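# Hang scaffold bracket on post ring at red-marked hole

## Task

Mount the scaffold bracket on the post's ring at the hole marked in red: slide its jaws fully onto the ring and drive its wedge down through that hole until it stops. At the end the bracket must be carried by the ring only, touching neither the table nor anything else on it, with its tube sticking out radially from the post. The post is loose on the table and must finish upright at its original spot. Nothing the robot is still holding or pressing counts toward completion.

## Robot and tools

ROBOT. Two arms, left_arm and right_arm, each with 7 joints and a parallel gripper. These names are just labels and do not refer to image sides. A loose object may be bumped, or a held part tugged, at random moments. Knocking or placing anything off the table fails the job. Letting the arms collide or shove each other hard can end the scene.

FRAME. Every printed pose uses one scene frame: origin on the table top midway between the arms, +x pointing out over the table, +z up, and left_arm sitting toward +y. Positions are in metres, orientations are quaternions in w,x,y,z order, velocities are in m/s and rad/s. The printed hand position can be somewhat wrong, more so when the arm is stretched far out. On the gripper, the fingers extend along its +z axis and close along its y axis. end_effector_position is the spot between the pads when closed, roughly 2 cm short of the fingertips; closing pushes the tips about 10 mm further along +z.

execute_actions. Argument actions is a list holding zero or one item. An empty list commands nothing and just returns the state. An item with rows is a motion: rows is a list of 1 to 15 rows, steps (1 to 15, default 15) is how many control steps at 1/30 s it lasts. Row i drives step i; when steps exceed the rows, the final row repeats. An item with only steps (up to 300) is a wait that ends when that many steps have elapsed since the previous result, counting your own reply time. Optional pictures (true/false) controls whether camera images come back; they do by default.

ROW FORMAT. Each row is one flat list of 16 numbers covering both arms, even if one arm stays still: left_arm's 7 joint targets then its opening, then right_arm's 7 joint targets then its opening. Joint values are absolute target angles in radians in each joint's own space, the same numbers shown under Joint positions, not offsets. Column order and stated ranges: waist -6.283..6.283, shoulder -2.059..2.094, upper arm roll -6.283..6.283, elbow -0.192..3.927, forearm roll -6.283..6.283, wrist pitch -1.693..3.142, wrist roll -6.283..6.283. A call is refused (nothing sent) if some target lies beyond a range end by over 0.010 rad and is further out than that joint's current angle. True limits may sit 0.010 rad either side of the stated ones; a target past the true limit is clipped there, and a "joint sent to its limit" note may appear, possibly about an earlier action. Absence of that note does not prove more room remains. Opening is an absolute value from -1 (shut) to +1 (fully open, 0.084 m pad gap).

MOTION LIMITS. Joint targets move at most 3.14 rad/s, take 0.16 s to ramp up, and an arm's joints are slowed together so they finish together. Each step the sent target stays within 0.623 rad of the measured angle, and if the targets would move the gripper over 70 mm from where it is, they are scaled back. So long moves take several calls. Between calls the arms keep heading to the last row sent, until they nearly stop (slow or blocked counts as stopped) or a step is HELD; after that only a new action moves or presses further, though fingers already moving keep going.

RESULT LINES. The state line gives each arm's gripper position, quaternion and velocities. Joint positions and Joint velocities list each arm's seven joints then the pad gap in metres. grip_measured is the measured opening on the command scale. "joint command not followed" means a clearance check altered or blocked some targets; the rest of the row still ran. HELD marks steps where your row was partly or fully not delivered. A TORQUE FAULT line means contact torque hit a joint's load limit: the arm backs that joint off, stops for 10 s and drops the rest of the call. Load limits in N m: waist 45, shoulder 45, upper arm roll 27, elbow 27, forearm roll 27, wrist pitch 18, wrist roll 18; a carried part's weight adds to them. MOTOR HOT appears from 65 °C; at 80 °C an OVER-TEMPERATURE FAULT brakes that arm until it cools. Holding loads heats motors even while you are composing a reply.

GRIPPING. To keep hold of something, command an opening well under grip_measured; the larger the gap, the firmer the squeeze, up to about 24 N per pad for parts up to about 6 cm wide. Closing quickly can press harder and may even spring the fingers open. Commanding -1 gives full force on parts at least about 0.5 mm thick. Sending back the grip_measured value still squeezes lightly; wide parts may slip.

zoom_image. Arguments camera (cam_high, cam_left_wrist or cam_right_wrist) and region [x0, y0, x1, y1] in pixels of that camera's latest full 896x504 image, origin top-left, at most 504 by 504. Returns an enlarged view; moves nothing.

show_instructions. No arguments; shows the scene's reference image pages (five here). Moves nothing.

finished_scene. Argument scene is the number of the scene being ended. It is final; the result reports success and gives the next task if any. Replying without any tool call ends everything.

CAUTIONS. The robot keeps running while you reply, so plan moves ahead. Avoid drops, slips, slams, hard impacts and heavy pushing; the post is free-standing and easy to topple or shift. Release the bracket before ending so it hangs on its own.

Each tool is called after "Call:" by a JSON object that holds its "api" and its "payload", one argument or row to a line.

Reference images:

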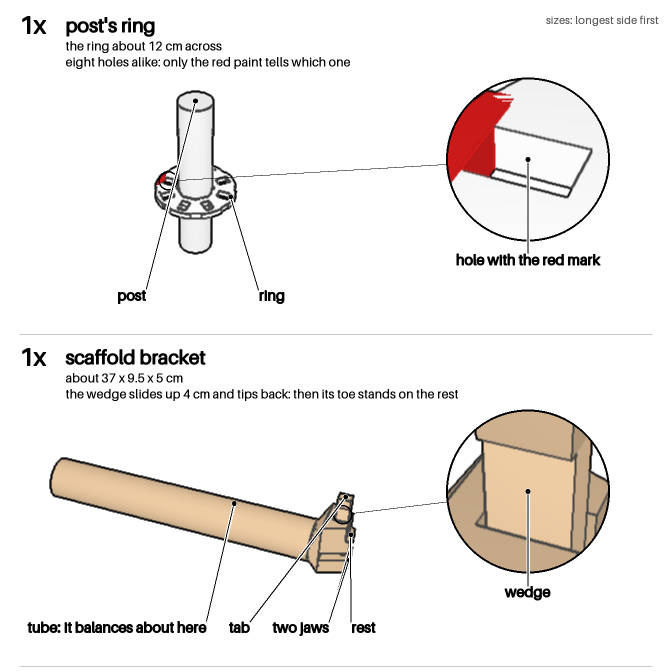

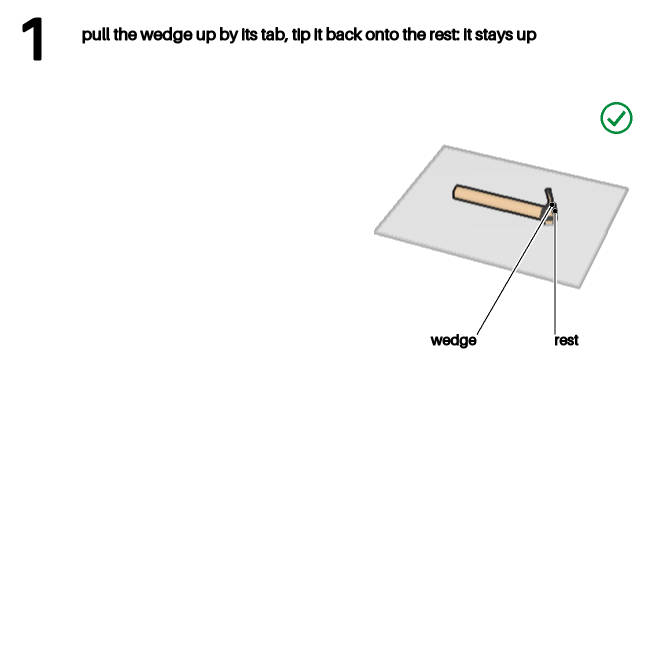

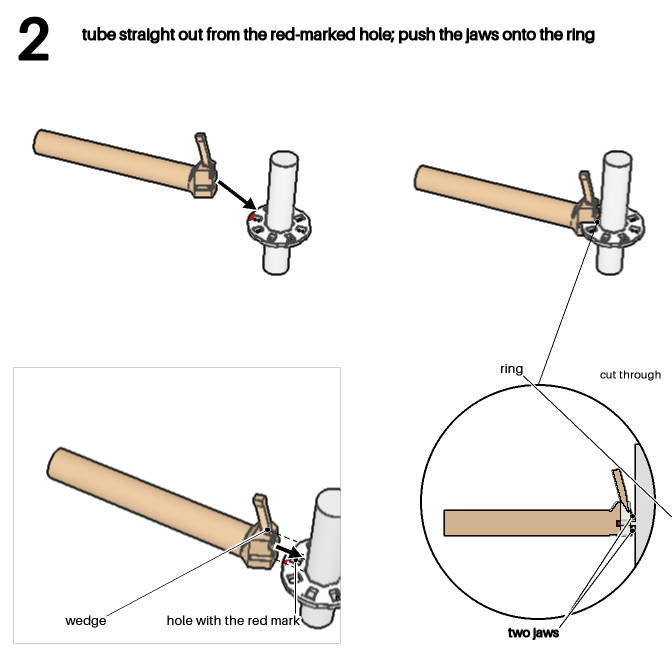

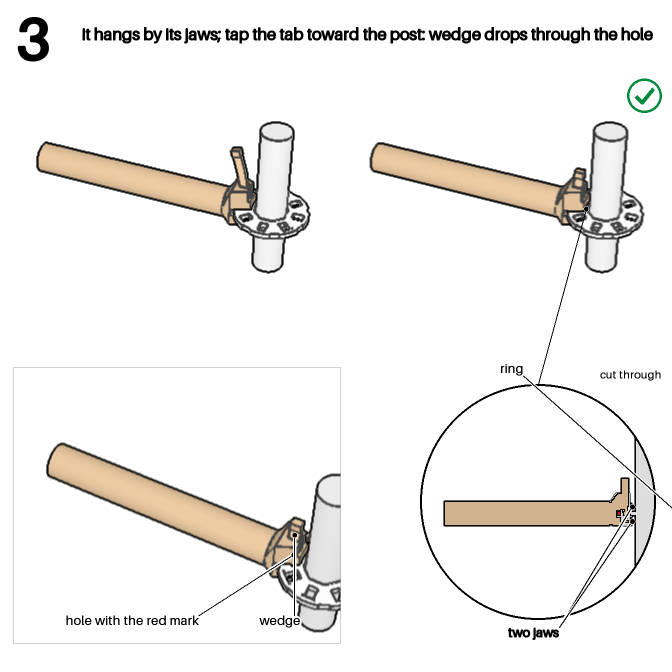

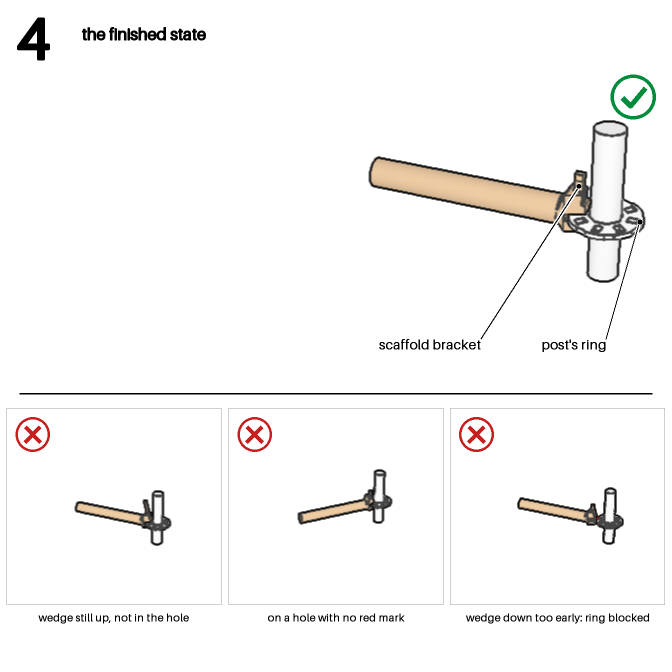

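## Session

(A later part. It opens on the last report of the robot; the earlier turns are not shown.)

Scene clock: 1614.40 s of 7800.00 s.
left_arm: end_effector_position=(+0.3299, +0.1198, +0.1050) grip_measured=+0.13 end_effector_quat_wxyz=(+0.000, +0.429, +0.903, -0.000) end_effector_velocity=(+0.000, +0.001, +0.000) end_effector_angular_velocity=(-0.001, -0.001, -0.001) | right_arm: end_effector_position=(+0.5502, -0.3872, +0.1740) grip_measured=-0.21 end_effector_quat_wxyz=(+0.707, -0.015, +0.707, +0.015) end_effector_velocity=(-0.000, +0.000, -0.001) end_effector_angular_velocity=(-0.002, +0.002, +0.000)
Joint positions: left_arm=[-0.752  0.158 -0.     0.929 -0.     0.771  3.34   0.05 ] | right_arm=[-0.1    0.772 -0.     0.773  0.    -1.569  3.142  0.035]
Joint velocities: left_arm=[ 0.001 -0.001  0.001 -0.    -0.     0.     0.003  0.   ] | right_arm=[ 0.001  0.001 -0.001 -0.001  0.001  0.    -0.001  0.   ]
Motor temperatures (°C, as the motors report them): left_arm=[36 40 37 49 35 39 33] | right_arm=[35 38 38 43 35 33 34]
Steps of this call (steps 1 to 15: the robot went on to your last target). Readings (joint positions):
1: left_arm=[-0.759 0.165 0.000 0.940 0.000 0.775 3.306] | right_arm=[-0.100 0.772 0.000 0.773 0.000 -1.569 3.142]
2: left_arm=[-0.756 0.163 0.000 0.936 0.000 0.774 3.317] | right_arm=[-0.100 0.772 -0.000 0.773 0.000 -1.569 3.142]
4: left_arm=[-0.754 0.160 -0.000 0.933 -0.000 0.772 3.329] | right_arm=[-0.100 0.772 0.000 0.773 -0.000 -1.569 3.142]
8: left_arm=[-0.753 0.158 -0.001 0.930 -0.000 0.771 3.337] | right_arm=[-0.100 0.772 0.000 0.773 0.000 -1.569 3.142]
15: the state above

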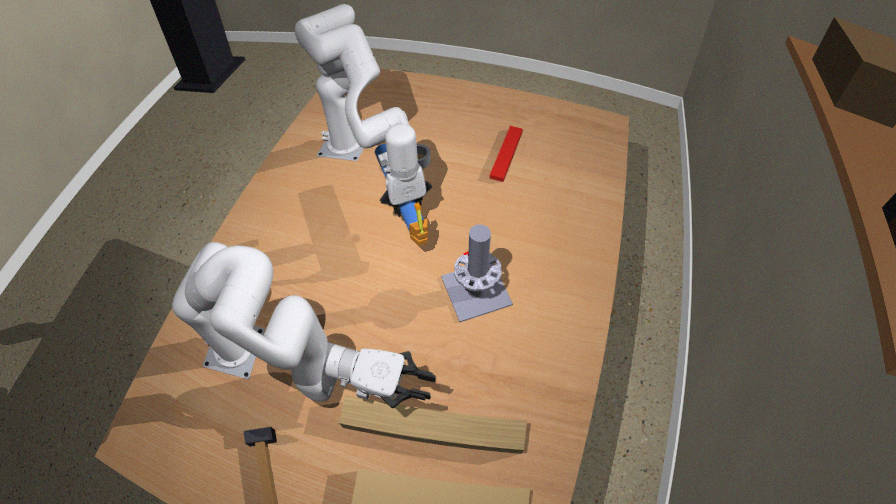

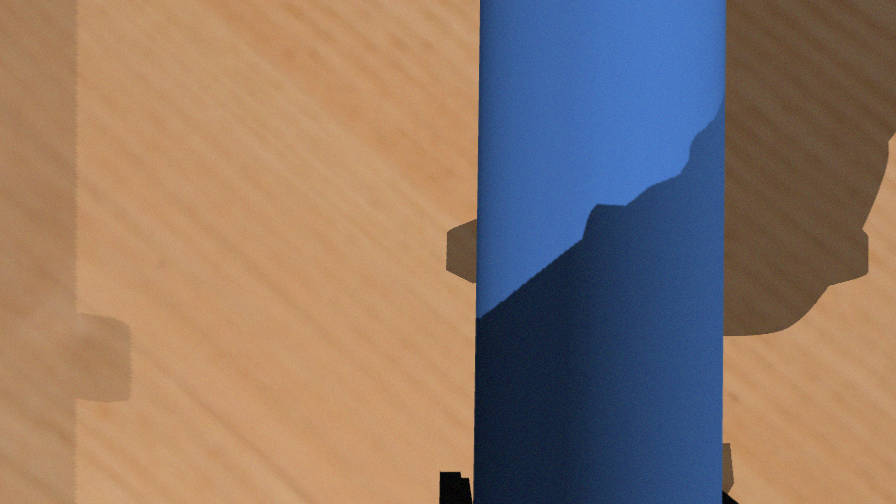

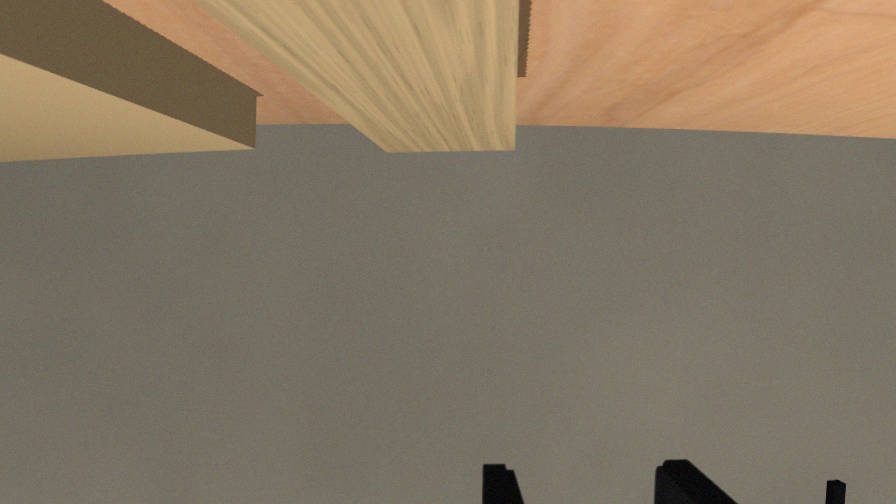

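Call:
{"api": "execute_actions", "payload": {
  "actions": [
    {"rows": [[-0.7515,0.1583,0,0.9297,0,0.7714,3.3407,-1, -0.09,0.7718,0,0.7733,0,-1.5692,3.1416,-0.2],[-0.7499,0.1601,0,0.9323,0,0.7721,3.3422,-1, -0.075,0.7718,0,0.7733,0,-1.5692,3.1416,-0.2],[-0.7473,0.1631,0,0.9365,0,0.7733,3.3447,-1, -0.055,0.7718,0,0.7733,0,-1.5692,3.1416,-0.2],[-0.7441,0.167,0,0.9419,0,0.7749,3.3481,-1, -0.035,0.7718,0,0.7733,0,-1.5692,3.1416,-0.2],[-0.7399,0.1719,0,0.9488,0,0.7769,3.3523,-1, -0.015,0.7718,0,0.7733,0,-1.5692,3.1416,-0.2],[-0.7349,0.1776,0,0.9569,0,0.7793,3.3573,-1, 0.005,0.7718,0,0.7733,0,-1.5692,3.1416,-0.2],[-0.7293,0.1841,0,0.9661,0,0.782,3.3629,-1, 0.025,0.7718,0,0.7733,0,-1.5692,3.1416,-0.2],[-0.7232,0.1913,0,0.9762,0,0.7849,3.369,-1, 0.045,0.7718,0,0.7733,0,-1.5692,3.1416,-0.2],[-0.7165,0.1991,0,0.9872,0,0.7881,3.3757,-1, 0.065,0.7718,0,0.7733,0,-1.5692,3.1416,-0.2],[-0.7093,0.2073,0,0.9989,0,0.7915,3.3829,-1, 0.085,0.7718,0,0.7733,0,-1.5692,3.1416,-0.2],[-0.7018,0.2161,0,1.0112,0,0.7951,3.3904,-1, 0.105,0.7718,0,0.7733,0,-1.5692,3.1416,-0.2],[-0.694,0.2251,0,1.0239,0,0.7988,3.3982,-1, 0.125,0.7718,0,0.7733,0,-1.5692,3.1416,-0.2],[-0.686,0.2344,0,1.0371,0,0.8027,3.4062,-1, 0.145,0.7718,0,0.7733,0,-1.5692,3.1416,-0.2],[-0.6778,0.2439,0,1.0505,0,0.8066,3.4144,-1, 0.165,0.7718,0,0.7733,0,-1.5692,3.1416,-0.2],[-0.6696,0.2535,0,1.064,0,0.8105,3.4226,-1, 0.185,0.7718,0,0.7733,0,-1.5692,3.1416,-0.2]], "steps": 15}
  ],
  "pictures": false
}}

Call:
{"api": "execute_actions", "payload": {
  "actions": [
    {"rows": [[-0.6614,0.263,0,1.0774,0,0.8144,3.4308,-1, 0.205,0.7718,0,0.7733,0,-1.5692,3.1416,-0.2],[-0.6532,0.2725,0,1.0908,0,0.8183,3.439,-1, 0.225,0.7718,0,0.7733,0,-1.5692,3.1416,-0.2],[-0.6452,0.2818,0,1.104,0,0.8222,3.447,-1, 0.245,0.7718,0,0.7733,0,-1.5692,3.1416,-0.2],[-0.6374,0.2908,0,1.1167,0,0.8259,3.4548,-1, 0.265,0.7718,0,0.7733,0,-1.5692,3.1416,-0.2],[-0.6299,0.2996,0,1.129,0,0.8295,3.4623,-1, 0.285,0.7718,0,0.7733,0,-1.5692,3.1416,-0.2],[-0.6227,0.3078,0,1.1407,0,0.8329,3.4695,-1, 0.305,0.7718,0,0.7733,0,-1.5692,3.1416,-0.2],[-0.616,0.3156,0,1.1517,0,0.8361,3.4762,-1, 0.325,0.7718,0,0.7733,0,-1.5692,3.1416,-0.2],[-0.6099,0.3228,0,1.1618,0,0.839,3.4823,-1, 0.345,0.7718,0,0.7733,0,-1.5692,3.1416,-0.2],[-0.6043,0.3293,0,1.171,0,0.8417,3.4879,-1, 0.365,0.7718,0,0.7733,0,-1.5692,3.1416,-0.2],[-0.5993,0.335,0,1.1791,0,0.8441,3.4929,-1, 0.385,0.7718,0,0.7733,0,-1.5692,3.1416,-0.2],[-0.5951,0.3399,0,1.186,0,0.8461,3.4971,-1, 0.405,0.7718,0,0.7733,0,-1.5692,3.1416,-0.2],[-0.5919,0.3438,0,1.1914,0,0.8477,3.5005,-1, 0.425,0.7718,0,0.7733,0,-1.5692,3.1416,-0.2],[-0.5893,0.3468,0,1.1956,0,0.8489,3.503,-1, 0.445,0.7718,0,0.7733,0,-1.5692,3.1416,-0.2],[-0.5877,0.3486,0,1.1982,0,0.8496,3.5045,-1, 0.46,0.7718,0,0.7733,0,-1.5692,3.1416,-0.2],[-0.5871,0.3492,0,1.1991,0,0.8499,3.5051,-1, 0.47,0.7718,0,0.7733,0,-1.5692,3.1416,-0.2]], "steps": 15}
  ],
  "pictures": false
}}

Call:
{"api": "execute_actions", "payload": {
  "actions": [
    {"steps": 15}
  ]
}}

Scene clock: 1643.70 s of 7800.00 s.
left_arm: end_effector_position=(+0.3651, +0.1272, +0.1060) grip_measured=+0.13 end_effector_quat_wxyz=(+0.000, +0.429, +0.903, +0.000) end_effector_velocity=(+0.140, +0.037, +0.001) end_effector_angular_velocity=(+0.000, +0.000, +0.004) | right_arm: end_effector_position=(+0.5318, -0.2653, +0.1740) grip_measured=-0.21 end_effector_quat_wxyz=(+0.701, -0.091, +0.701, +0.091) end_effector_velocity=(-0.086, +0.326, -0.000) end_effector_angular_velocity=(-0.003, -0.001, +0.589)
Joint positions: left_arm=[-0.695  0.223  0.     1.022  0.     0.798  3.397  0.05 ] | right_arm=[ 0.116  0.772  0.001  0.773 -0.    -1.569  3.142  0.035]
Joint velocities: left_arm=[ 0.227  0.263  0.001  0.371 -0.     0.107  0.225 -0.   ] | right_arm=[ 0.593  0.    -0.003  0.     0.001 -0.    -0.001  0.   ]
Motor temperatures (°C, as the motors report them): left_arm=[36 39 37 48 35 39 33] | right_arm=[35 38 38 43 35 33 34]
Steps of this call (steps 1 to 15: the robot went on to your last target; steps 16 to 90: nothing new was sent; then 25.80 s passed at rest; steps 91 to 105: all 15 steps of this action). Readings (joint positions):
91: left_arm=[-0.752 0.158 -0.000 0.929 -0.000 0.771 3.340] | right_arm=[-0.100 0.772 -0.000 0.773 0.000 -1.569 3.142]
92: left_arm=[-0.752 0.158 -0.000 0.929 -0.000 0.771 3.340] | right_arm=[-0.098 0.772 -0.001 0.773 0.000 -1.569 3.142]
94: left_arm=[-0.750 0.160 -0.000 0.932 -0.000 0.772 3.342] | right_arm=[-0.084 0.772 -0.002 0.773 0.000 -1.569 3.142]
98: left_arm=[-0.739 0.173 -0.001 0.951 -0.000 0.778 3.354] | right_arm=[-0.020 0.772 0.000 0.773 -0.000 -1.569 3.142]
105: the state above

Scene clock: 1644.20 s of 7800.00 s.
left_arm: end_effector_position=(+0.4267, +0.1490, +0.1051) grip_measured=+0.13 end_effector_quat_wxyz=(-0.000, +0.428, +0.904, +0.000) end_effector_velocity=(+0.053, +0.024, -0.002) end_effector_angular_velocity=(-0.000, +0.000, +0.002) | right_arm: end_effector_position=(+0.4646, -0.1095, +0.1740) grip_measured=-0.21 end_effector_quat_wxyz=(+0.680, -0.194, +0.680, +0.194) end_effector_velocity=(-0.174, +0.279, -0.000) end_effector_angular_velocity=(+0.006, +0.004, +0.574)
Joint positions: left_arm=[-0.594  0.341  0.001  1.186  0.     0.846  3.497  0.05 ] | right_arm=[ 0.414  0.772  0.     0.773 -0.    -1.569  3.142  0.035]
Joint velocities: left_arm=[ 0.09   0.103  0.     0.145 -0.     0.042  0.088  0.   ] | right_arm=[ 0.565  0.001  0.01  -0.    -0.002 -0.     0.     0.   ]
Motor temperatures (°C, as the motors report them): left_arm=[36 39 37 48 35 39 33] | right_arm=[35 38 38 43 35 33 34]
Steps of this call (steps 1 to 15: all 15 steps of this action). Readings (joint positions):
1: left_arm=[-0.688 0.232 0.000 1.034 0.000 0.802 3.404] | right_arm=[0.135 0.772 0.000 0.773 -0.000 -1.569 3.142]
2: left_arm=[-0.680 0.242 0.000 1.047 0.000 0.805 3.412] | right_arm=[0.155 0.772 0.000 0.773 -0.000 -1.569 3.142]
4: left_arm=[-0.664 0.260 0.000 1.073 0.000 0.813 3.428] | right_arm=[0.195 0.772 0.000 0.773 -0.000 -1.569 3.142]
8: left_arm=[-0.633 0.296 0.001 1.124 0.000 0.828 3.459] | right_arm=[0.275 0.772 0.000 0.773 -0.000 -1.569 3.142]
15: the state above

Scene clock: 1644.70 s of 7800.00 s.
left_arm: end_effector_position=(+0.4308, +0.1504, +0.1050) grip_measured=+0.13 end_effector_quat_wxyz=(-0.000, +0.429, +0.903, +0.000) end_effector_velocity=(+0.000, +0.001, -0.001) end_effector_angular_velocity=(+0.000, +0.001, +0.001) | right_arm: end_effector_position=(+0.4474, -0.0834, +0.1740) grip_measured=-0.21 end_effector_quat_wxyz=(+0.674, -0.213, +0.674, +0.213) end_effector_velocity=(-0.003, +0.004, +0.000) end_effector_angular_velocity=(+0.001, -0.000, +0.009)
Joint positions: left_arm=[-0.587  0.349  0.     1.199  0.     0.85   3.505  0.05 ] | right_arm=[ 0.469  0.772 -0.     0.773  0.    -1.569  3.142  0.035]
Joint velocities: left_arm=[ 0.002  0.001  0.    -0.    -0.    -0.     0.001  0.   ] | right_arm=[ 0.006 -0.001  0.002 -0.    -0.001  0.    -0.001 -0.   ]
Motor temperatures (°C, as the motors report them): left_arm=[36 39 37 48 35 39 33] | right_arm=[35 38 38 43 35 33 34]
Steps of this call (steps 1 to 15: the robot went on to your last target). Readings (joint positions):
1: left_arm=[-0.592 0.343 0.001 1.191 0.000 0.847 3.500] | right_arm=[0.432 0.772 0.001 0.773 -0.000 -1.569 3.142]
2: left_arm=[-0.590 0.345 0.001 1.193 0.000 0.848 3.501] | right_arm=[0.446 0.772 0.002 0.773 -0.000 -1.569 3.142]
4: left_arm=[-0.589 0.347 0.000 1.196 0.000 0.849 3.503] | right_arm=[0.460 0.772 0.002 0.773 -0.000 -1.569 3.142]
8: left_arm=[-0.588 0.349 -0.001 1.198 -0.000 0.850 3.505] | right_arm=[0.466 0.772 -0.001 0.773 0.000 -1.569 3.142]
15: the state above

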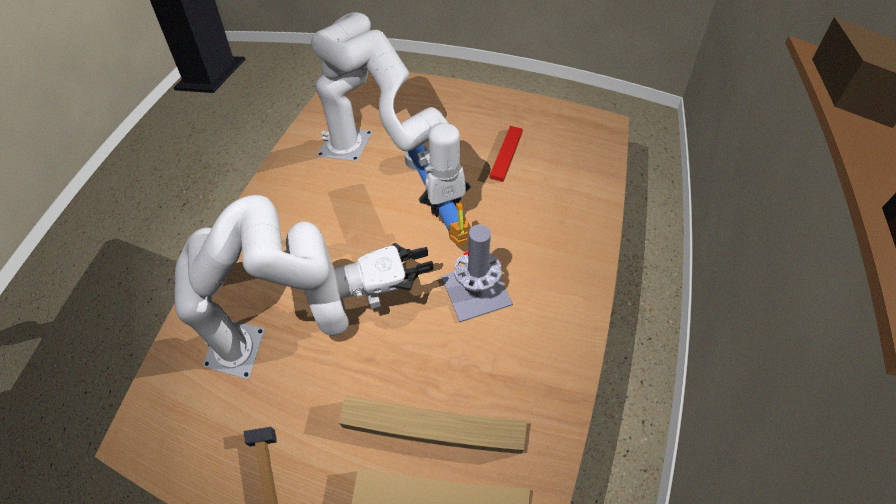

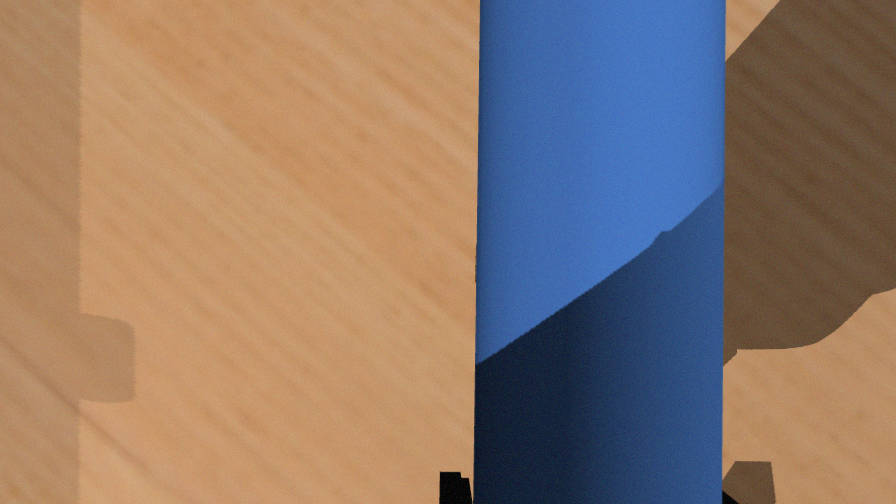

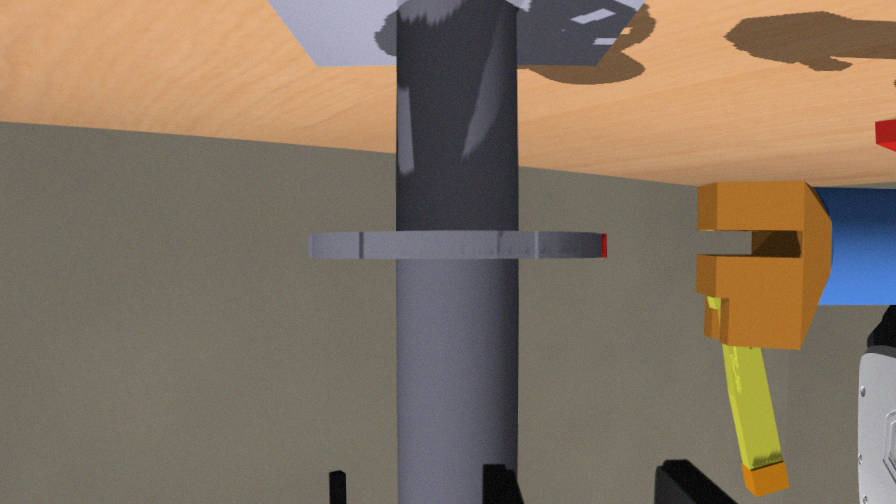

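Call:
{"api": "execute_actions", "payload": {
  "actions": []
}}

Scene clock: 1670.70 s of 7800.00 s.
left_arm: end_effector_position=(+0.4309, +0.1504, +0.1050) grip_measured=+0.13 end_effector_quat_wxyz=(+0.000, +0.429, +0.903, +0.000) end_effector_velocity=(-0.000, +0.000, -0.000) end_effector_angular_velocity=(+0.001, +0.001, -0.000) | right_arm: end_effector_position=(+0.4470, -0.0829, +0.1740) grip_measured=-0.21 end_effector_quat_wxyz=(+0.674, -0.213, +0.674, +0.213) end_effector_velocity=(+0.000, -0.000, -0.000) end_effector_angular_velocity=(+0.000, +0.001, -0.000)
Joint positions: left_arm=[-0.587  0.349  0.     1.199 -0.     0.85   3.505  0.05 ] | right_arm=[ 0.47   0.772 -0.     0.773 -0.    -1.569  3.142  0.035]
Joint velocities: left_arm=[-0.    -0.     0.001 -0.001 -0.    -0.     0.001  0.   ] | right_arm=[-0.     0.001 -0.     0.    -0.     0.     0.001 -0.   ]
Motor temperatures (°C, as the motors report them): left_arm=[36 39 37 49 35 39 33] | right_arm=[35 38 38 43 35 33 34]
Steps of this call (steps 1 to 15: the robot went on to your last target; steps 16 to 90: nothing new was sent; then 23.00 s passed at rest). Readings (joint positions):
1: left_arm=[-0.587 0.349 0.000 1.199 0.000 0.850 3.505] | right_arm=[0.469 0.772 -0.000 0.773 0.000 -1.569 3.142]
2: left_arm=[-0.587 0.349 -0.000 1.199 -0.000 0.850 3.505] | right_arm=[0.469 0.772 -0.000 0.773 0.000 -1.569 3.142]
4: left_arm=[-0.587 0.349 -0.000 1.199 -0.000 0.850 3.505] | right_arm=[0.470 0.772 -0.000 0.773 0.000 -1.569 3.142]
8: left_arm=[-0.587 0.349 -0.000 1.199 -0.000 0.850 3.505] | right_arm=[0.470 0.772 -0.000 0.773 0.000 -1.569 3.142]
90: the state above
All arms were judged still, so your last target was given up. Only a new action makes them travel on or press farther. Fingers that are still opening or closing keep moving.

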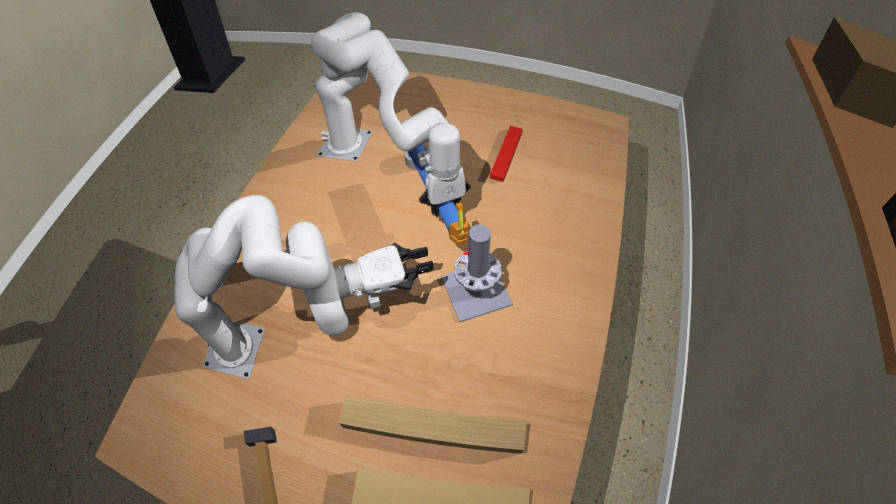

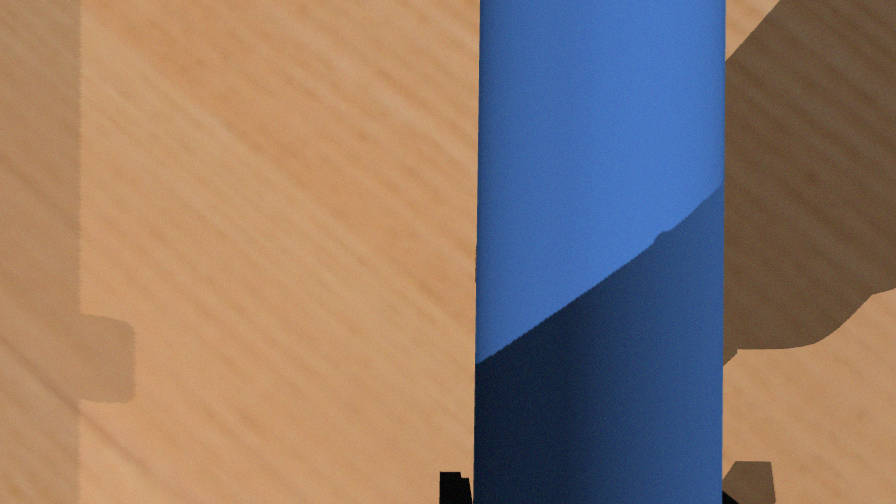

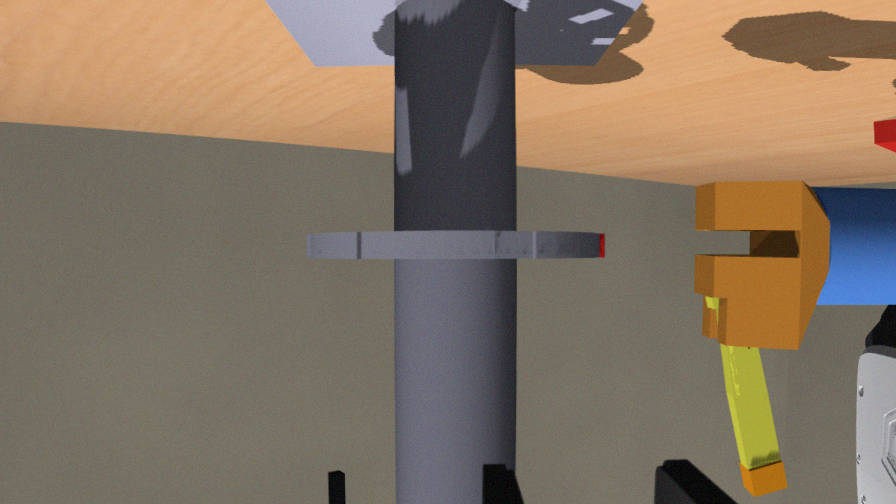

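Call:
{"api": "zoom_image", "payload": {
  "camera": "cam_high",
  "region": [400, 170, 540, 320]
}}

Region (400, 170, 540, 320) of cam_high's 896x504 image, scaled by 3.360, with more detail than that image has; it fills the left 470 columns of this view, and the rest is white.

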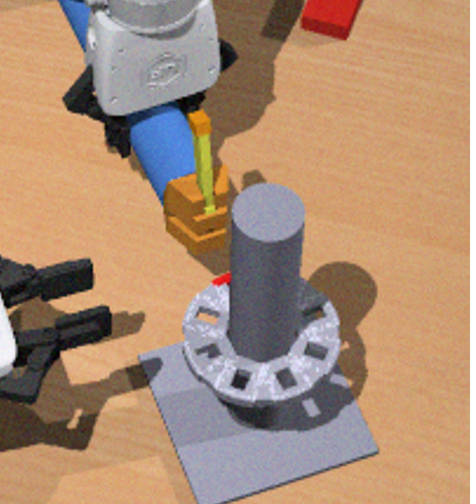

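Call:
{"api": "execute_actions", "payload": {
  "actions": [
    {"rows": [[-0.5871, 0.3492, 0, 1.1991, 0, 0.8499, 3.5051, -1, 0.25, -0.17, 0, 1.0418, 0, 1.2118, -0.047, -0.6]], "steps": 15}
  ],
  "pictures": false
}}

Call:
{"api": "execute_actions", "payload": {
  "actions": [
    {"steps": 45}
  ],
  "pictures": false
}}

Scene clock: 1769.83 s of 7800.00 s.
left_arm: end_effector_position=(+0.4309, +0.1504, +0.1050) grip_measured=+0.13 end_effector_quat_wxyz=(+0.000, +0.429, +0.903, +0.000) end_effector_velocity=(-0.000, -0.001, +0.000) end_effector_angular_velocity=(-0.001, +0.000, -0.001) | right_arm: end_effector_position=(+0.5310, -0.1006, +0.3464) grip_measured=-0.62 end_effector_quat_wxyz=(+0.746, -0.276, +0.603, +0.063) end_effector_velocity=(+0.106, -0.071, +0.436) end_effector_angular_velocity=(-0.622, -0.606, -0.282)
Joint positions: left_arm=[-0.587  0.349 -0.     1.199 -0.     0.85   3.505  0.05 ] | right_arm=[ 0.371  0.428 -0.     0.894  0.    -1.224  2.797  0.017]
Joint velocities: left_arm=[ 0.     0.    -0.001  0.    -0.    -0.    -0.    -0.   ] | right_arm=[-0.18  -0.851  0.     0.218  0.001  0.845 -0.846 -0.   ]
Motor temperatures (°C, as the motors report them): left_arm=[36 39 37 49 35 39 33] | right_arm=[35 38 38 43 35 33 34]
Steps of this call (steps 1 to 90: nothing new was sent; then 95.63 s passed at rest; steps 91 to 105: all 15 steps of this action). Readings (joint positions):
91: left_arm=[-0.587 0.349 -0.000 1.199 0.000 0.850 3.505] | right_arm=[0.470 0.772 0.000 0.773 -0.000 -1.569 3.141]
92: left_arm=[-0.587 0.349 -0.000 1.199 0.000 0.850 3.505] | right_arm=[0.469 0.769 0.000 0.774 -0.000 -1.564 3.137]
94: left_arm=[-0.587 0.349 -0.000 1.199 -0.000 0.850 3.505] | right_arm=[0.457 0.735 0.002 0.787 -0.000 -1.524 3.098]
98: left_arm=[-0.587 0.349 0.000 1.199 0.000 0.850 3.505] | right_arm=[0.420 0.622 -0.000 0.835 0.000 -1.418 2.990]
105: the state above

Scene clock: 1771.33 s of 7800.00 s.
left_arm: end_effector_position=(+0.4309, +0.1504, +0.1050) grip_measured=+0.13 end_effector_quat_wxyz=(+0.000, +0.429, +0.903, +0.000) end_effector_velocity=(+0.001, +0.000, +0.000) end_effector_angular_velocity=(-0.000, -0.001, +0.001) | right_arm: end_effector_position=(+0.3757, -0.2473, +0.2663) grip_measured=-0.62 end_effector_quat_wxyz=(-0.001, +0.979, +0.203, +0.006) end_effector_velocity=(-0.028, -0.012, -0.006) end_effector_angular_velocity=(-0.049, +0.106, +0.344)
Joint positions: left_arm=[-0.587  0.349  0.     1.199  0.     0.85   3.505  0.05 ] | right_arm=[ 0.25  -0.17   0.     1.042  0.     1.2   -0.016  0.017]
Joint velocities: left_arm=[ 0.001 -0.    -0.     0.001  0.    -0.    -0.    -0.   ] | right_arm=[-0.001 -0.004 -0.001  0.005 -0.001  0.127 -0.345 -0.   ]
Motor temperatures (°C, as the motors report them): left_arm=[36 39 37 49 35 39 33] | right_arm=[35 38 38 43 35 33 34]
Steps of this call (steps 1 to 45: the robot went on to your last target). Readings (joint positions):
1: left_arm=[-0.587 0.349 0.000 1.199 0.000 0.850 3.505] | right_arm=[0.365 0.399 -0.000 0.901 0.000 -1.196 2.768]
2: left_arm=[-0.587 0.349 -0.000 1.199 0.000 0.850 3.505] | right_arm=[0.360 0.371 -0.000 0.908 0.000 -1.166 2.739]
4: left_arm=[-0.587 0.349 0.000 1.199 -0.000 0.850 3.505] | right_arm=[0.348 0.314 -0.000 0.922 0.000 -1.103 2.676]
8: left_arm=[-0.587 0.349 -0.000 1.199 0.000 0.850 3.505] | right_arm=[0.324 0.197 -0.000 0.951 0.000 -0.949 2.522]
45: the state above

Call:
{"api": "execute_actions", "payload": {
  "actions": [
    {"rows": [[-0.5871, 0.3492, 0, 1.1991, 0, 0.8499, 3.5051, -1, 0.45, 0.1753, 0, 1.5385, 0, 1.3632, -0.047, -0.6]], "steps": 15}
  ],
  "pictures": false
}}

Call:
{"api": "execute_actions", "payload": {
  "actions": [
    {"rows": [[-0.5871, 0.3492, 0, 1.1991, 0, 0.8499, 3.5051, -1, 0.47, 0.40, 0, 1.88, 0, 1.47, -0.047, -0.6], [-0.5871, 0.3492, 0, 1.1991, 0, 0.8499, 3.5051, -1, 0.47, 0.40, 0, 1.88, 0, 1.47, -0.047, -0.6], [-0.5871, 0.3492, 0, 1.1991, 0, 0.8499, 3.5051, -1, 0.47, 0.40, 0, 1.88, 0, 1.47, -0.047, -0.6], [-0.5871, 0.3492, 0, 1.1991, 0, 0.8499, 3.5051, -1, 0.47, 0.40, 0, 1.88, 0, 1.47, -0.047, -0.6], [-0.5871, 0.3492, 0, 1.1991, 0, 0.8499, 3.5051, -1, 0.47, 0.40, 0, 1.88, 0, 1.47, -0.047, -0.6], [-0.5871, 0.3492, 0, 1.1991, 0, 0.8499, 3.5051, -1, 0.47, 0.40, 0, 1.88, 0, 1.47, -0.047, -0.6], [-0.5871, 0.3492, 0, 1.1991, 0, 0.8499, 3.5051, -1, 0.4936, 0.6720, 0, 2.2438, 0, 1.5718, -0.047, -0.6]], "steps": 15}
  ],
  "pictures": false
}}

Call:
{"api": "execute_actions", "payload": {
  "actions": [
    {"steps": 20}
  ]
}}

Scene clock: 1786.30 s of 7800.00 s.
left_arm: end_effector_position=(+0.4309, +0.1504, +0.1050) grip_measured=+0.13 end_effector_quat_wxyz=(+0.000, +0.429, +0.903, +0.000) end_effector_velocity=(+0.000, -0.000, +0.000) end_effector_angular_velocity=(-0.000, -0.000, +0.000) | right_arm: end_effector_position=(+0.4158, -0.1201, +0.2976) grip_measured=-0.62 end_effector_quat_wxyz=(-0.000, +0.950, +0.312, -0.001) end_effector_velocity=(+0.016, +0.073, +0.011) end_effector_angular_velocity=(-0.012, +0.012, +0.103)
Joint positions: left_arm=[-0.587  0.349 -0.     1.199 -0.     0.85   3.505  0.05 ] | right_arm=[ 0.442  0.159  0.004  1.511  0.     1.354 -0.047  0.017]
Joint velocities: left_arm=[ 0. -0. -0.  0.  0. -0. -0. -0.] | right_arm=[ 0.119  0.207 -0.018  0.299 -0.002  0.109 -0.002  0.   ]
Motor temperatures (°C, as the motors report them): left_arm=[36 39 37 49 35 39 33] | right_arm=[35 38 38 45 35 33 34]
Steps of this call (steps 1 to 30: the robot went on to your last target; steps 31 to 90: nothing new was sent; then 11.47 s passed at rest; steps 91 to 105: all 15 steps of this action). Readings (joint positions):
91: left_arm=[-0.587 0.349 0.000 1.199 0.000 0.850 3.505] | right_arm=[0.250 -0.170 -0.000 1.042 -0.000 1.212 -0.047]
92: left_arm=[-0.587 0.349 0.000 1.199 -0.000 0.850 3.505] | right_arm=[0.251 -0.168 -0.000 1.046 -0.000 1.214 -0.047]
94: left_arm=[-0.587 0.349 0.000 1.199 0.000 0.850 3.505] | right_arm=[0.267 -0.140 -0.003 1.087 -0.000 1.228 -0.047]
98: left_arm=[-0.587 0.349 -0.000 1.199 -0.000 0.850 3.505] | right_arm=[0.341 -0.013 0.000 1.270 0.000 1.281 -0.047]
105: the state above

Scene clock: 1786.80 s of 7800.00 s.
left_arm: end_effector_position=(+0.4309, +0.1504, +0.1050) grip_measured=+0.13 end_effector_quat_wxyz=(+0.000, +0.429, +0.903, +0.000) end_effector_velocity=(+0.000, -0.000, +0.000) end_effector_angular_velocity=(-0.000, -0.001, +0.000) | right_arm: end_effector_position=(+0.4904, -0.0357, +0.2888) grip_measured=-0.62 end_effector_quat_wxyz=(+0.001, +0.943, +0.334, -0.004) end_effector_velocity=(+0.039, +0.074, -0.101) end_effector_angular_velocity=(-0.074, +0.107, +0.058)
Joint positions: left_arm=[-0.587  0.349  0.     1.199 -0.     0.85   3.505  0.05 ] | right_arm=[ 0.491  0.635  0.001  2.182  0.     1.555 -0.047  0.017]
Joint velocities: left_arm=[-0.     0.     0.     0.001 -0.    -0.     0.     0.   ] | right_arm=[ 0.053  0.555  0.005  0.637 -0.     0.212 -0.001 -0.   ]
Motor temperatures (°C, as the motors report them): left_arm=[36 39 37 49 35 39 33] | right_arm=[35 38 38 45 35 33 34]
Steps of this call (steps 1 to 15: all 15 steps of this action). Readings (joint positions):
1: left_arm=[-0.587 0.349 -0.000 1.199 0.000 0.850 3.505] | right_arm=[0.445 0.164 0.003 1.519 0.000 1.357 -0.047]
2: left_arm=[-0.587 0.349 -0.000 1.199 -0.000 0.850 3.505] | right_arm=[0.446 0.170 0.001 1.529 0.000 1.361 -0.047]
4: left_arm=[-0.587 0.349 -0.000 1.199 -0.000 0.850 3.505] | right_arm=[0.449 0.199 -0.002 1.578 -0.000 1.377 -0.047]
8: left_arm=[-0.587 0.349 -0.000 1.199 -0.000 0.850 3.505] | right_arm=[0.463 0.340 -0.001 1.791 -0.000 1.441 -0.047]
15: the state above

Scene clock: 1787.47 s of 7800.00 s.
left_arm: end_effector_position=(+0.4309, +0.1504, +0.1050) grip_measured=+0.13 end_effector_quat_wxyz=(+0.000, +0.429, +0.903, +0.000) end_effector_velocity=(-0.000, +0.000, -0.000) end_effector_angular_velocity=(+0.001, +0.001, -0.000) | right_arm: end_effector_position=(+0.4958, -0.0302, +0.2902) grip_measured=-0.62 end_effector_quat_wxyz=(-0.000, +0.942, +0.335, +0.000) end_effector_velocity=(+0.000, -0.000, -0.002) end_effector_angular_velocity=(-0.001, +0.003, -0.001)
Joint positions: left_arm=[-0.587  0.349  0.     1.199  0.     0.85   3.505  0.05 ] | right_arm=[ 0.494  0.672 -0.     2.244 -0.     1.572 -0.047  0.017]
Joint velocities: left_arm=[-0.     0.     0.    -0.001  0.     0.     0.    -0.   ] | right_arm=[-0.001  0.003 -0.     0.     0.001  0.    -0.    -0.   ]
Motor temperatures (°C, as the motors report them): left_arm=[36 39 37 49 35 39 33] | right_arm=[35 38 38 45 35 33 34]
Steps of this call (steps 1 to 20: the robot went on to your last target). Readings (joint positions):
1: left_arm=[-0.587 0.349 0.000 1.199 -0.000 0.850 3.505] | right_arm=[0.492 0.650 0.001 2.200 0.000 1.561 -0.047]
2: left_arm=[-0.587 0.349 0.000 1.199 0.000 0.850 3.505] | right_arm=[0.493 0.658 0.001 2.213 0.000 1.564 -0.047]
4: left_arm=[-0.587 0.349 -0.000 1.199 -0.000 0.850 3.505] | right_arm=[0.493 0.663 -0.000 2.230 -0.000 1.568 -0.047]
8: left_arm=[-0.587 0.349 0.000 1.199 0.000 0.850 3.505] | right_arm=[0.493 0.667 -0.000 2.242 -0.000 1.571 -0.047]
20: the state above

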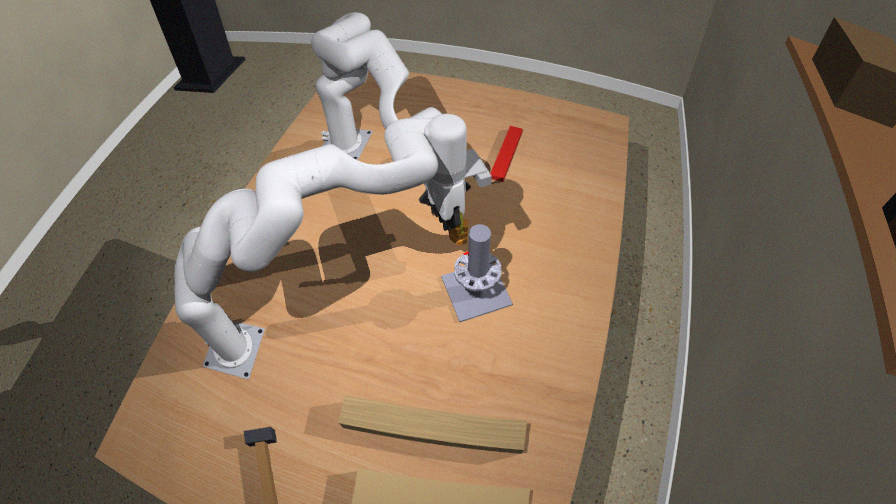

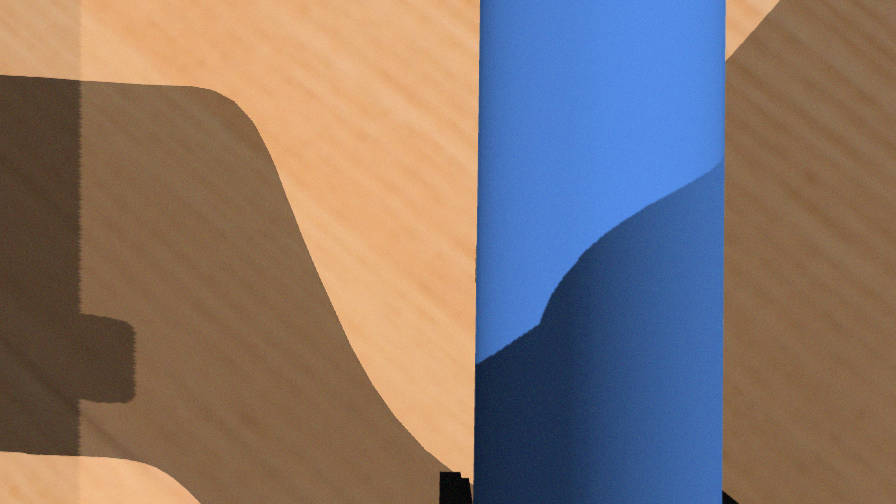

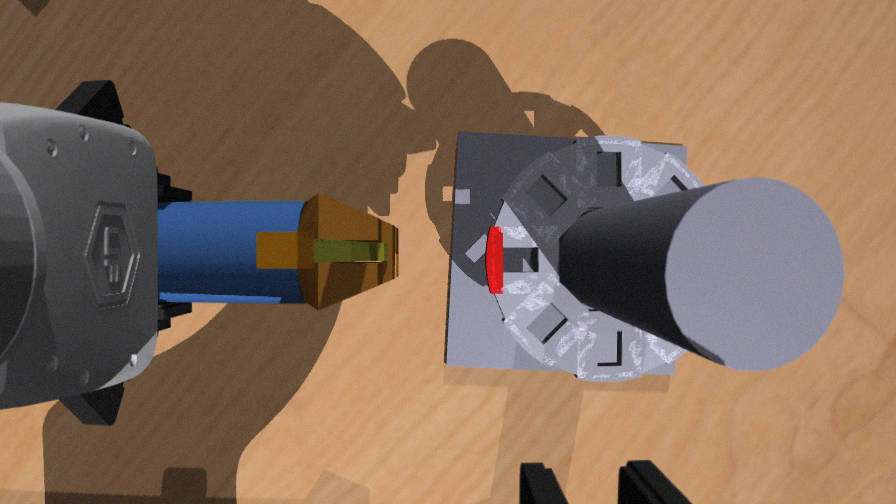

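Call:
{"api": "zoom_image", "payload": {
  "camera": "cam_right_wrist",
  "region": [240, 130, 680, 390]
}}

Region (240, 130, 680, 390) of cam_right_wrist's 896x504 image, scaled by 1.145, with more detail than that image has; it fills the top 298 rows of this view, and the rest is white.

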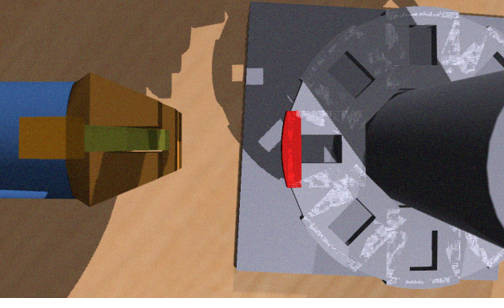

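Call:
{"api": "zoom_image", "payload": {
  "camera": "cam_right_wrist",
  "region": [340, 190, 580, 320]
}}

Region (340, 190, 580, 320) of cam_right_wrist's 896x504 image, scaled by 2.100, with more detail than that image has; it fills the top 273 rows of this view, and the rest is white.

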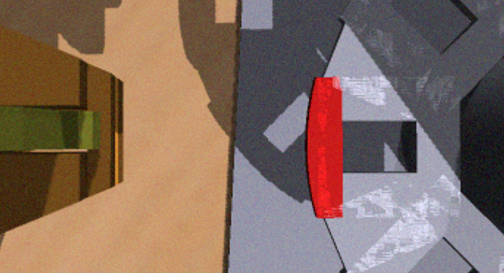

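Call:
{"api": "execute_actions", "payload": {
  "actions": [
    {"rows": [
[-0.5874,0.3502,0,1.2006,0,0.8504,3.5048,-1,0.4936,0.6720,0,2.2438,0,1.5718,-0.047,-0.6],
[-0.5884,0.3531,0,1.2050,0,0.8520,3.5038,-1,0.4936,0.6720,0,2.2438,0,1.5718,-0.047,-0.6],
[-0.5898,0.3575,0,1.2118,0,0.8543,3.5024,-1,0.4936,0.6720,0,2.2438,0,1.5718,-0.047,-0.6],
[-0.5917,0.3632,0,1.2205,0,0.8573,3.5005,-1,0.4936,0.6720,0,2.2438,0,1.5718,-0.047,-0.6],
[-0.5938,0.3698,0,1.2307,0,0.8609,3.4984,-1,0.4936,0.6720,0,2.2438,0,1.5718,-0.047,-0.6],
[-0.5963,0.3772,0,1.2420,0,0.8648,3.4959,-1,0.4936,0.6720,0,2.2438,0,1.5718,-0.047,-0.6],
[-0.5988,0.3850,0,1.2540,0,0.8689,3.4934,-1,0.4936,0.6720,0,2.2438,0,1.5718,-0.047,-0.6],
[-0.6014,0.3930,0,1.2661,0,0.8732,3.4908,-1,0.4936,0.6720,0,2.2438,0,1.5718,-0.047,-0.6],
[-0.6039,0.4008,0,1.2781,0,0.8773,3.4883,-1,0.4936,0.6720,0,2.2438,0,1.5718,-0.047,-0.6],
[-0.6064,0.4082,0,1.2894,0,0.8812,3.4858,-1,0.4936,0.6720,0,2.2438,0,1.5718,-0.047,-0.6],
[-0.6085,0.4148,0,1.2996,0,0.8848,3.4837,-1,0.4936,0.6720,0,2.2438,0,1.5718,-0.047,-0.6],
[-0.6104,0.4205,0,1.3083,0,0.8878,3.4818,-1,0.4936,0.6720,0,2.2438,0,1.5718,-0.047,-0.6],
[-0.6118,0.4249,0,1.3151,0,0.8901,3.4804,-1,0.4936,0.6720,0,2.2438,0,1.5718,-0.047,-0.6],
[-0.6128,0.4278,0,1.3195,0,0.8917,3.4794,-1,0.4936,0.6720,0,2.2438,0,1.5718,-0.047,-0.6],
[-0.6131,0.4288,0,1.3210,0,0.8922,3.4791,-1,0.4936,0.6720,0,2.2438,0,1.5718,-0.047,-0.6]
], "steps": 15}
  ],
  "pictures": false
}}

Call:
{"api": "execute_actions", "payload": {
  "actions": [
    {"steps": 15}
  ]
}}

Scene clock: 1844.43 s of 7800.00 s.
left_arm: end_effector_position=(+0.4444, +0.1277, +0.1056) grip_measured=+0.13 end_effector_quat_wxyz=(+0.000, +0.429, +0.903, -0.000) end_effector_velocity=(+0.024, -0.048, -0.001) end_effector_angular_velocity=(-0.002, +0.001, -0.004) | right_arm: end_effector_position=(+0.4958, -0.0301, +0.2900) grip_measured=-0.62 end_effector_quat_wxyz=(+0.000, +0.942, +0.335, +0.000) end_effector_velocity=(-0.000, -0.000, -0.000) end_effector_angular_velocity=(-0.001, +0.001, +0.000)
Joint positions: left_arm=[-0.61   0.417 -0.001  1.303 -0.     0.885  3.483  0.05 ] | right_arm=[ 0.494  0.672 -0.     2.244 -0.     1.572 -0.047  0.017]
Joint velocities: left_arm=[-0.047  0.14  -0.003  0.212 -0.001  0.072 -0.045 -0.   ] | right_arm=[-0.     0.001  0.001 -0.    -0.001  0.    -0.     0.   ]
Motor temperatures (°C, as the motors report them): left_arm=[36 39 37 50 35 39 33] | right_arm=[35 39 38 47 35 33 34]
Steps of this call (steps 1 to 15: the robot went on to your last target; steps 16 to 90: nothing new was sent; then 53.47 s passed at rest; steps 91 to 105: all 15 steps of this action). Readings (joint positions):
91: left_arm=[-0.587 0.349 0.000 1.199 0.000 0.850 3.505] | right_arm=[0.494 0.672 -0.000 2.244 -0.000 1.572 -0.047]
92: left_arm=[-0.587 0.349 0.000 1.200 0.000 0.850 3.505] | right_arm=[0.494 0.672 0.000 2.244 0.000 1.572 -0.047]
94: left_arm=[-0.588 0.352 0.000 1.204 0.000 0.852 3.504] | right_arm=[0.494 0.672 -0.000 2.244 0.000 1.572 -0.047]
98: left_arm=[-0.594 0.371 0.000 1.232 0.000 0.862 3.498] | right_arm=[0.494 0.672 0.000 2.244 -0.000 1.572 -0.047]
105: the state above

Scene clock: 1844.93 s of 7800.00 s.
left_arm: end_effector_position=(+0.4466, +0.1245, +0.1055) grip_measured=+0.13 end_effector_quat_wxyz=(-0.000, +0.429, +0.903, -0.000) end_effector_velocity=(-0.000, -0.001, +0.000) end_effector_angular_velocity=(-0.001, -0.000, -0.001) | right_arm: end_effector_position=(+0.4958, -0.0301, +0.2900) grip_measured=-0.62 end_effector_quat_wxyz=(+0.000, +0.942, +0.335, +0.000) end_effector_velocity=(+0.000, -0.000, +0.000) end_effector_angular_velocity=(+0.000, -0.001, -0.002)
Joint positions: left_arm=[-0.613  0.429 -0.     1.321 -0.     0.892  3.479  0.05 ] | right_arm=[ 0.494  0.672  0.     2.244  0.     1.572 -0.047  0.017]
Joint velocities: left_arm=[-0.001  0.001 -0.001  0.002 -0.     0.    -0.    -0.   ] | right_arm=[-0.    -0.001 -0.     0.    -0.    -0.     0.002 -0.   ]
Motor temperatures (°C, as the motors report them): left_arm=[36 39 37 50 35 39 33] | right_arm=[35 39 38 47 35 33 34]
Steps of this call (steps 1 to 15: the robot went on to your last target). Readings (joint positions):
1: left_arm=[-0.611 0.421 -0.001 1.309 -0.000 0.887 3.482] | right_arm=[0.494 0.672 -0.000 2.244 -0.000 1.572 -0.047]
2: left_arm=[-0.612 0.424 -0.001 1.313 -0.000 0.889 3.481] | right_arm=[0.494 0.672 -0.000 2.244 -0.000 1.572 -0.047]
4: left_arm=[-0.613 0.426 -0.000 1.317 -0.000 0.891 3.480] | right_arm=[0.494 0.672 -0.000 2.244 -0.000 1.572 -0.047]
8: left_arm=[-0.613 0.428 0.001 1.320 0.000 0.892 3.479] | right_arm=[0.494 0.672 0.000 2.244 0.000 1.572 -0.047]
15: the state above

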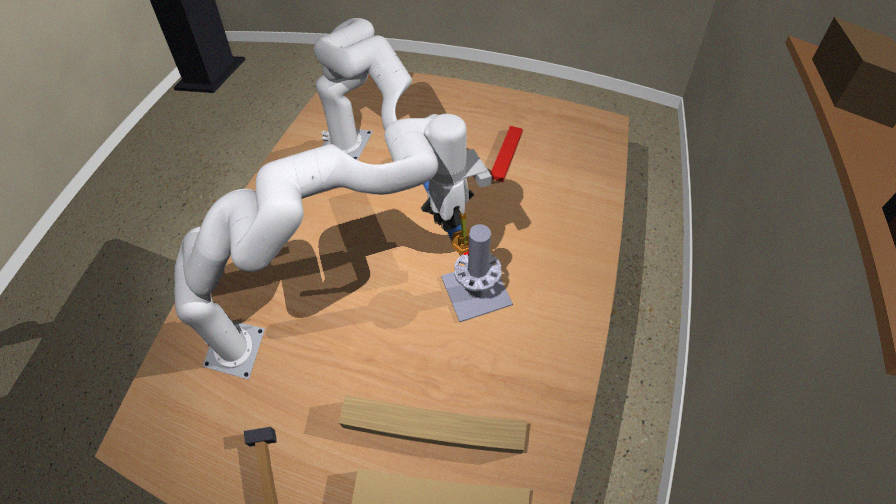

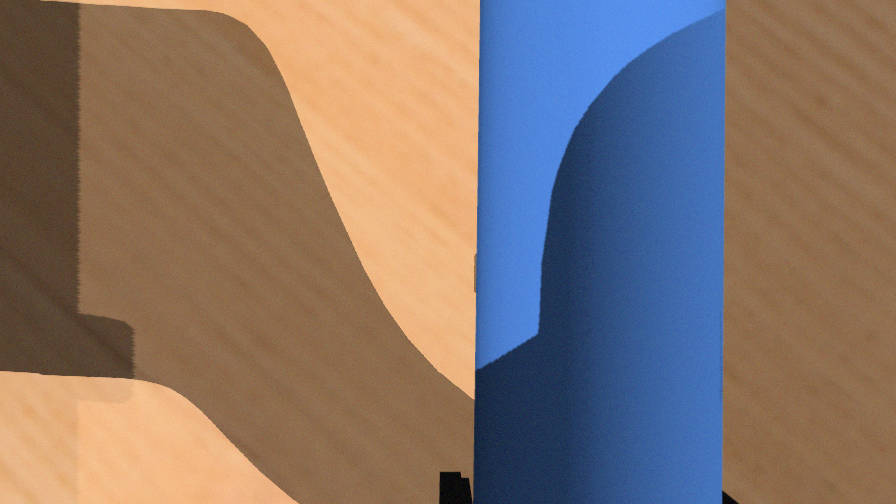

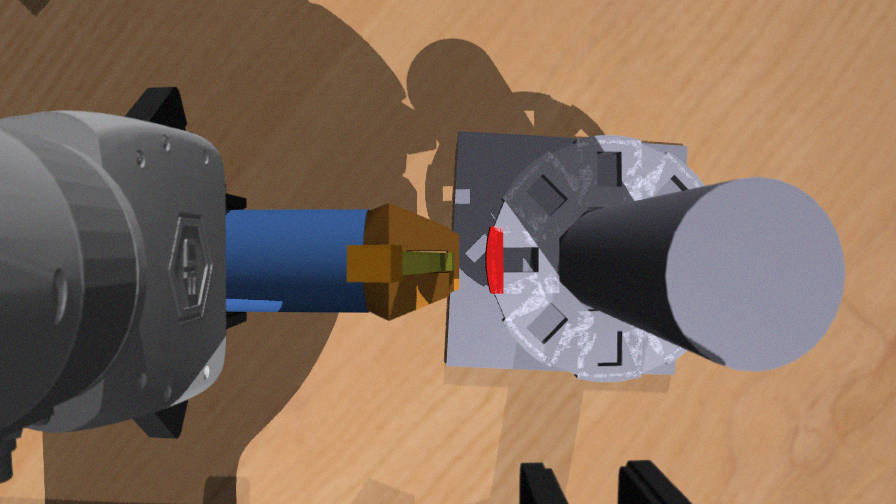

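Call:
{"api": "zoom_image", "payload": {
  "camera": "cam_right_wrist",
  "region": [340, 190, 580, 330]
}}

Region (340, 190, 580, 330) of cam_right_wrist's 896x504 image, scaled by 2.100, with more detail than that image has; it fills the top 294 rows of this view, and the rest is white.

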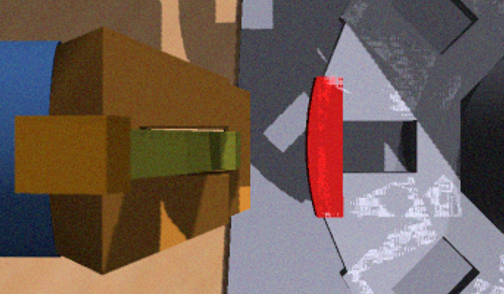

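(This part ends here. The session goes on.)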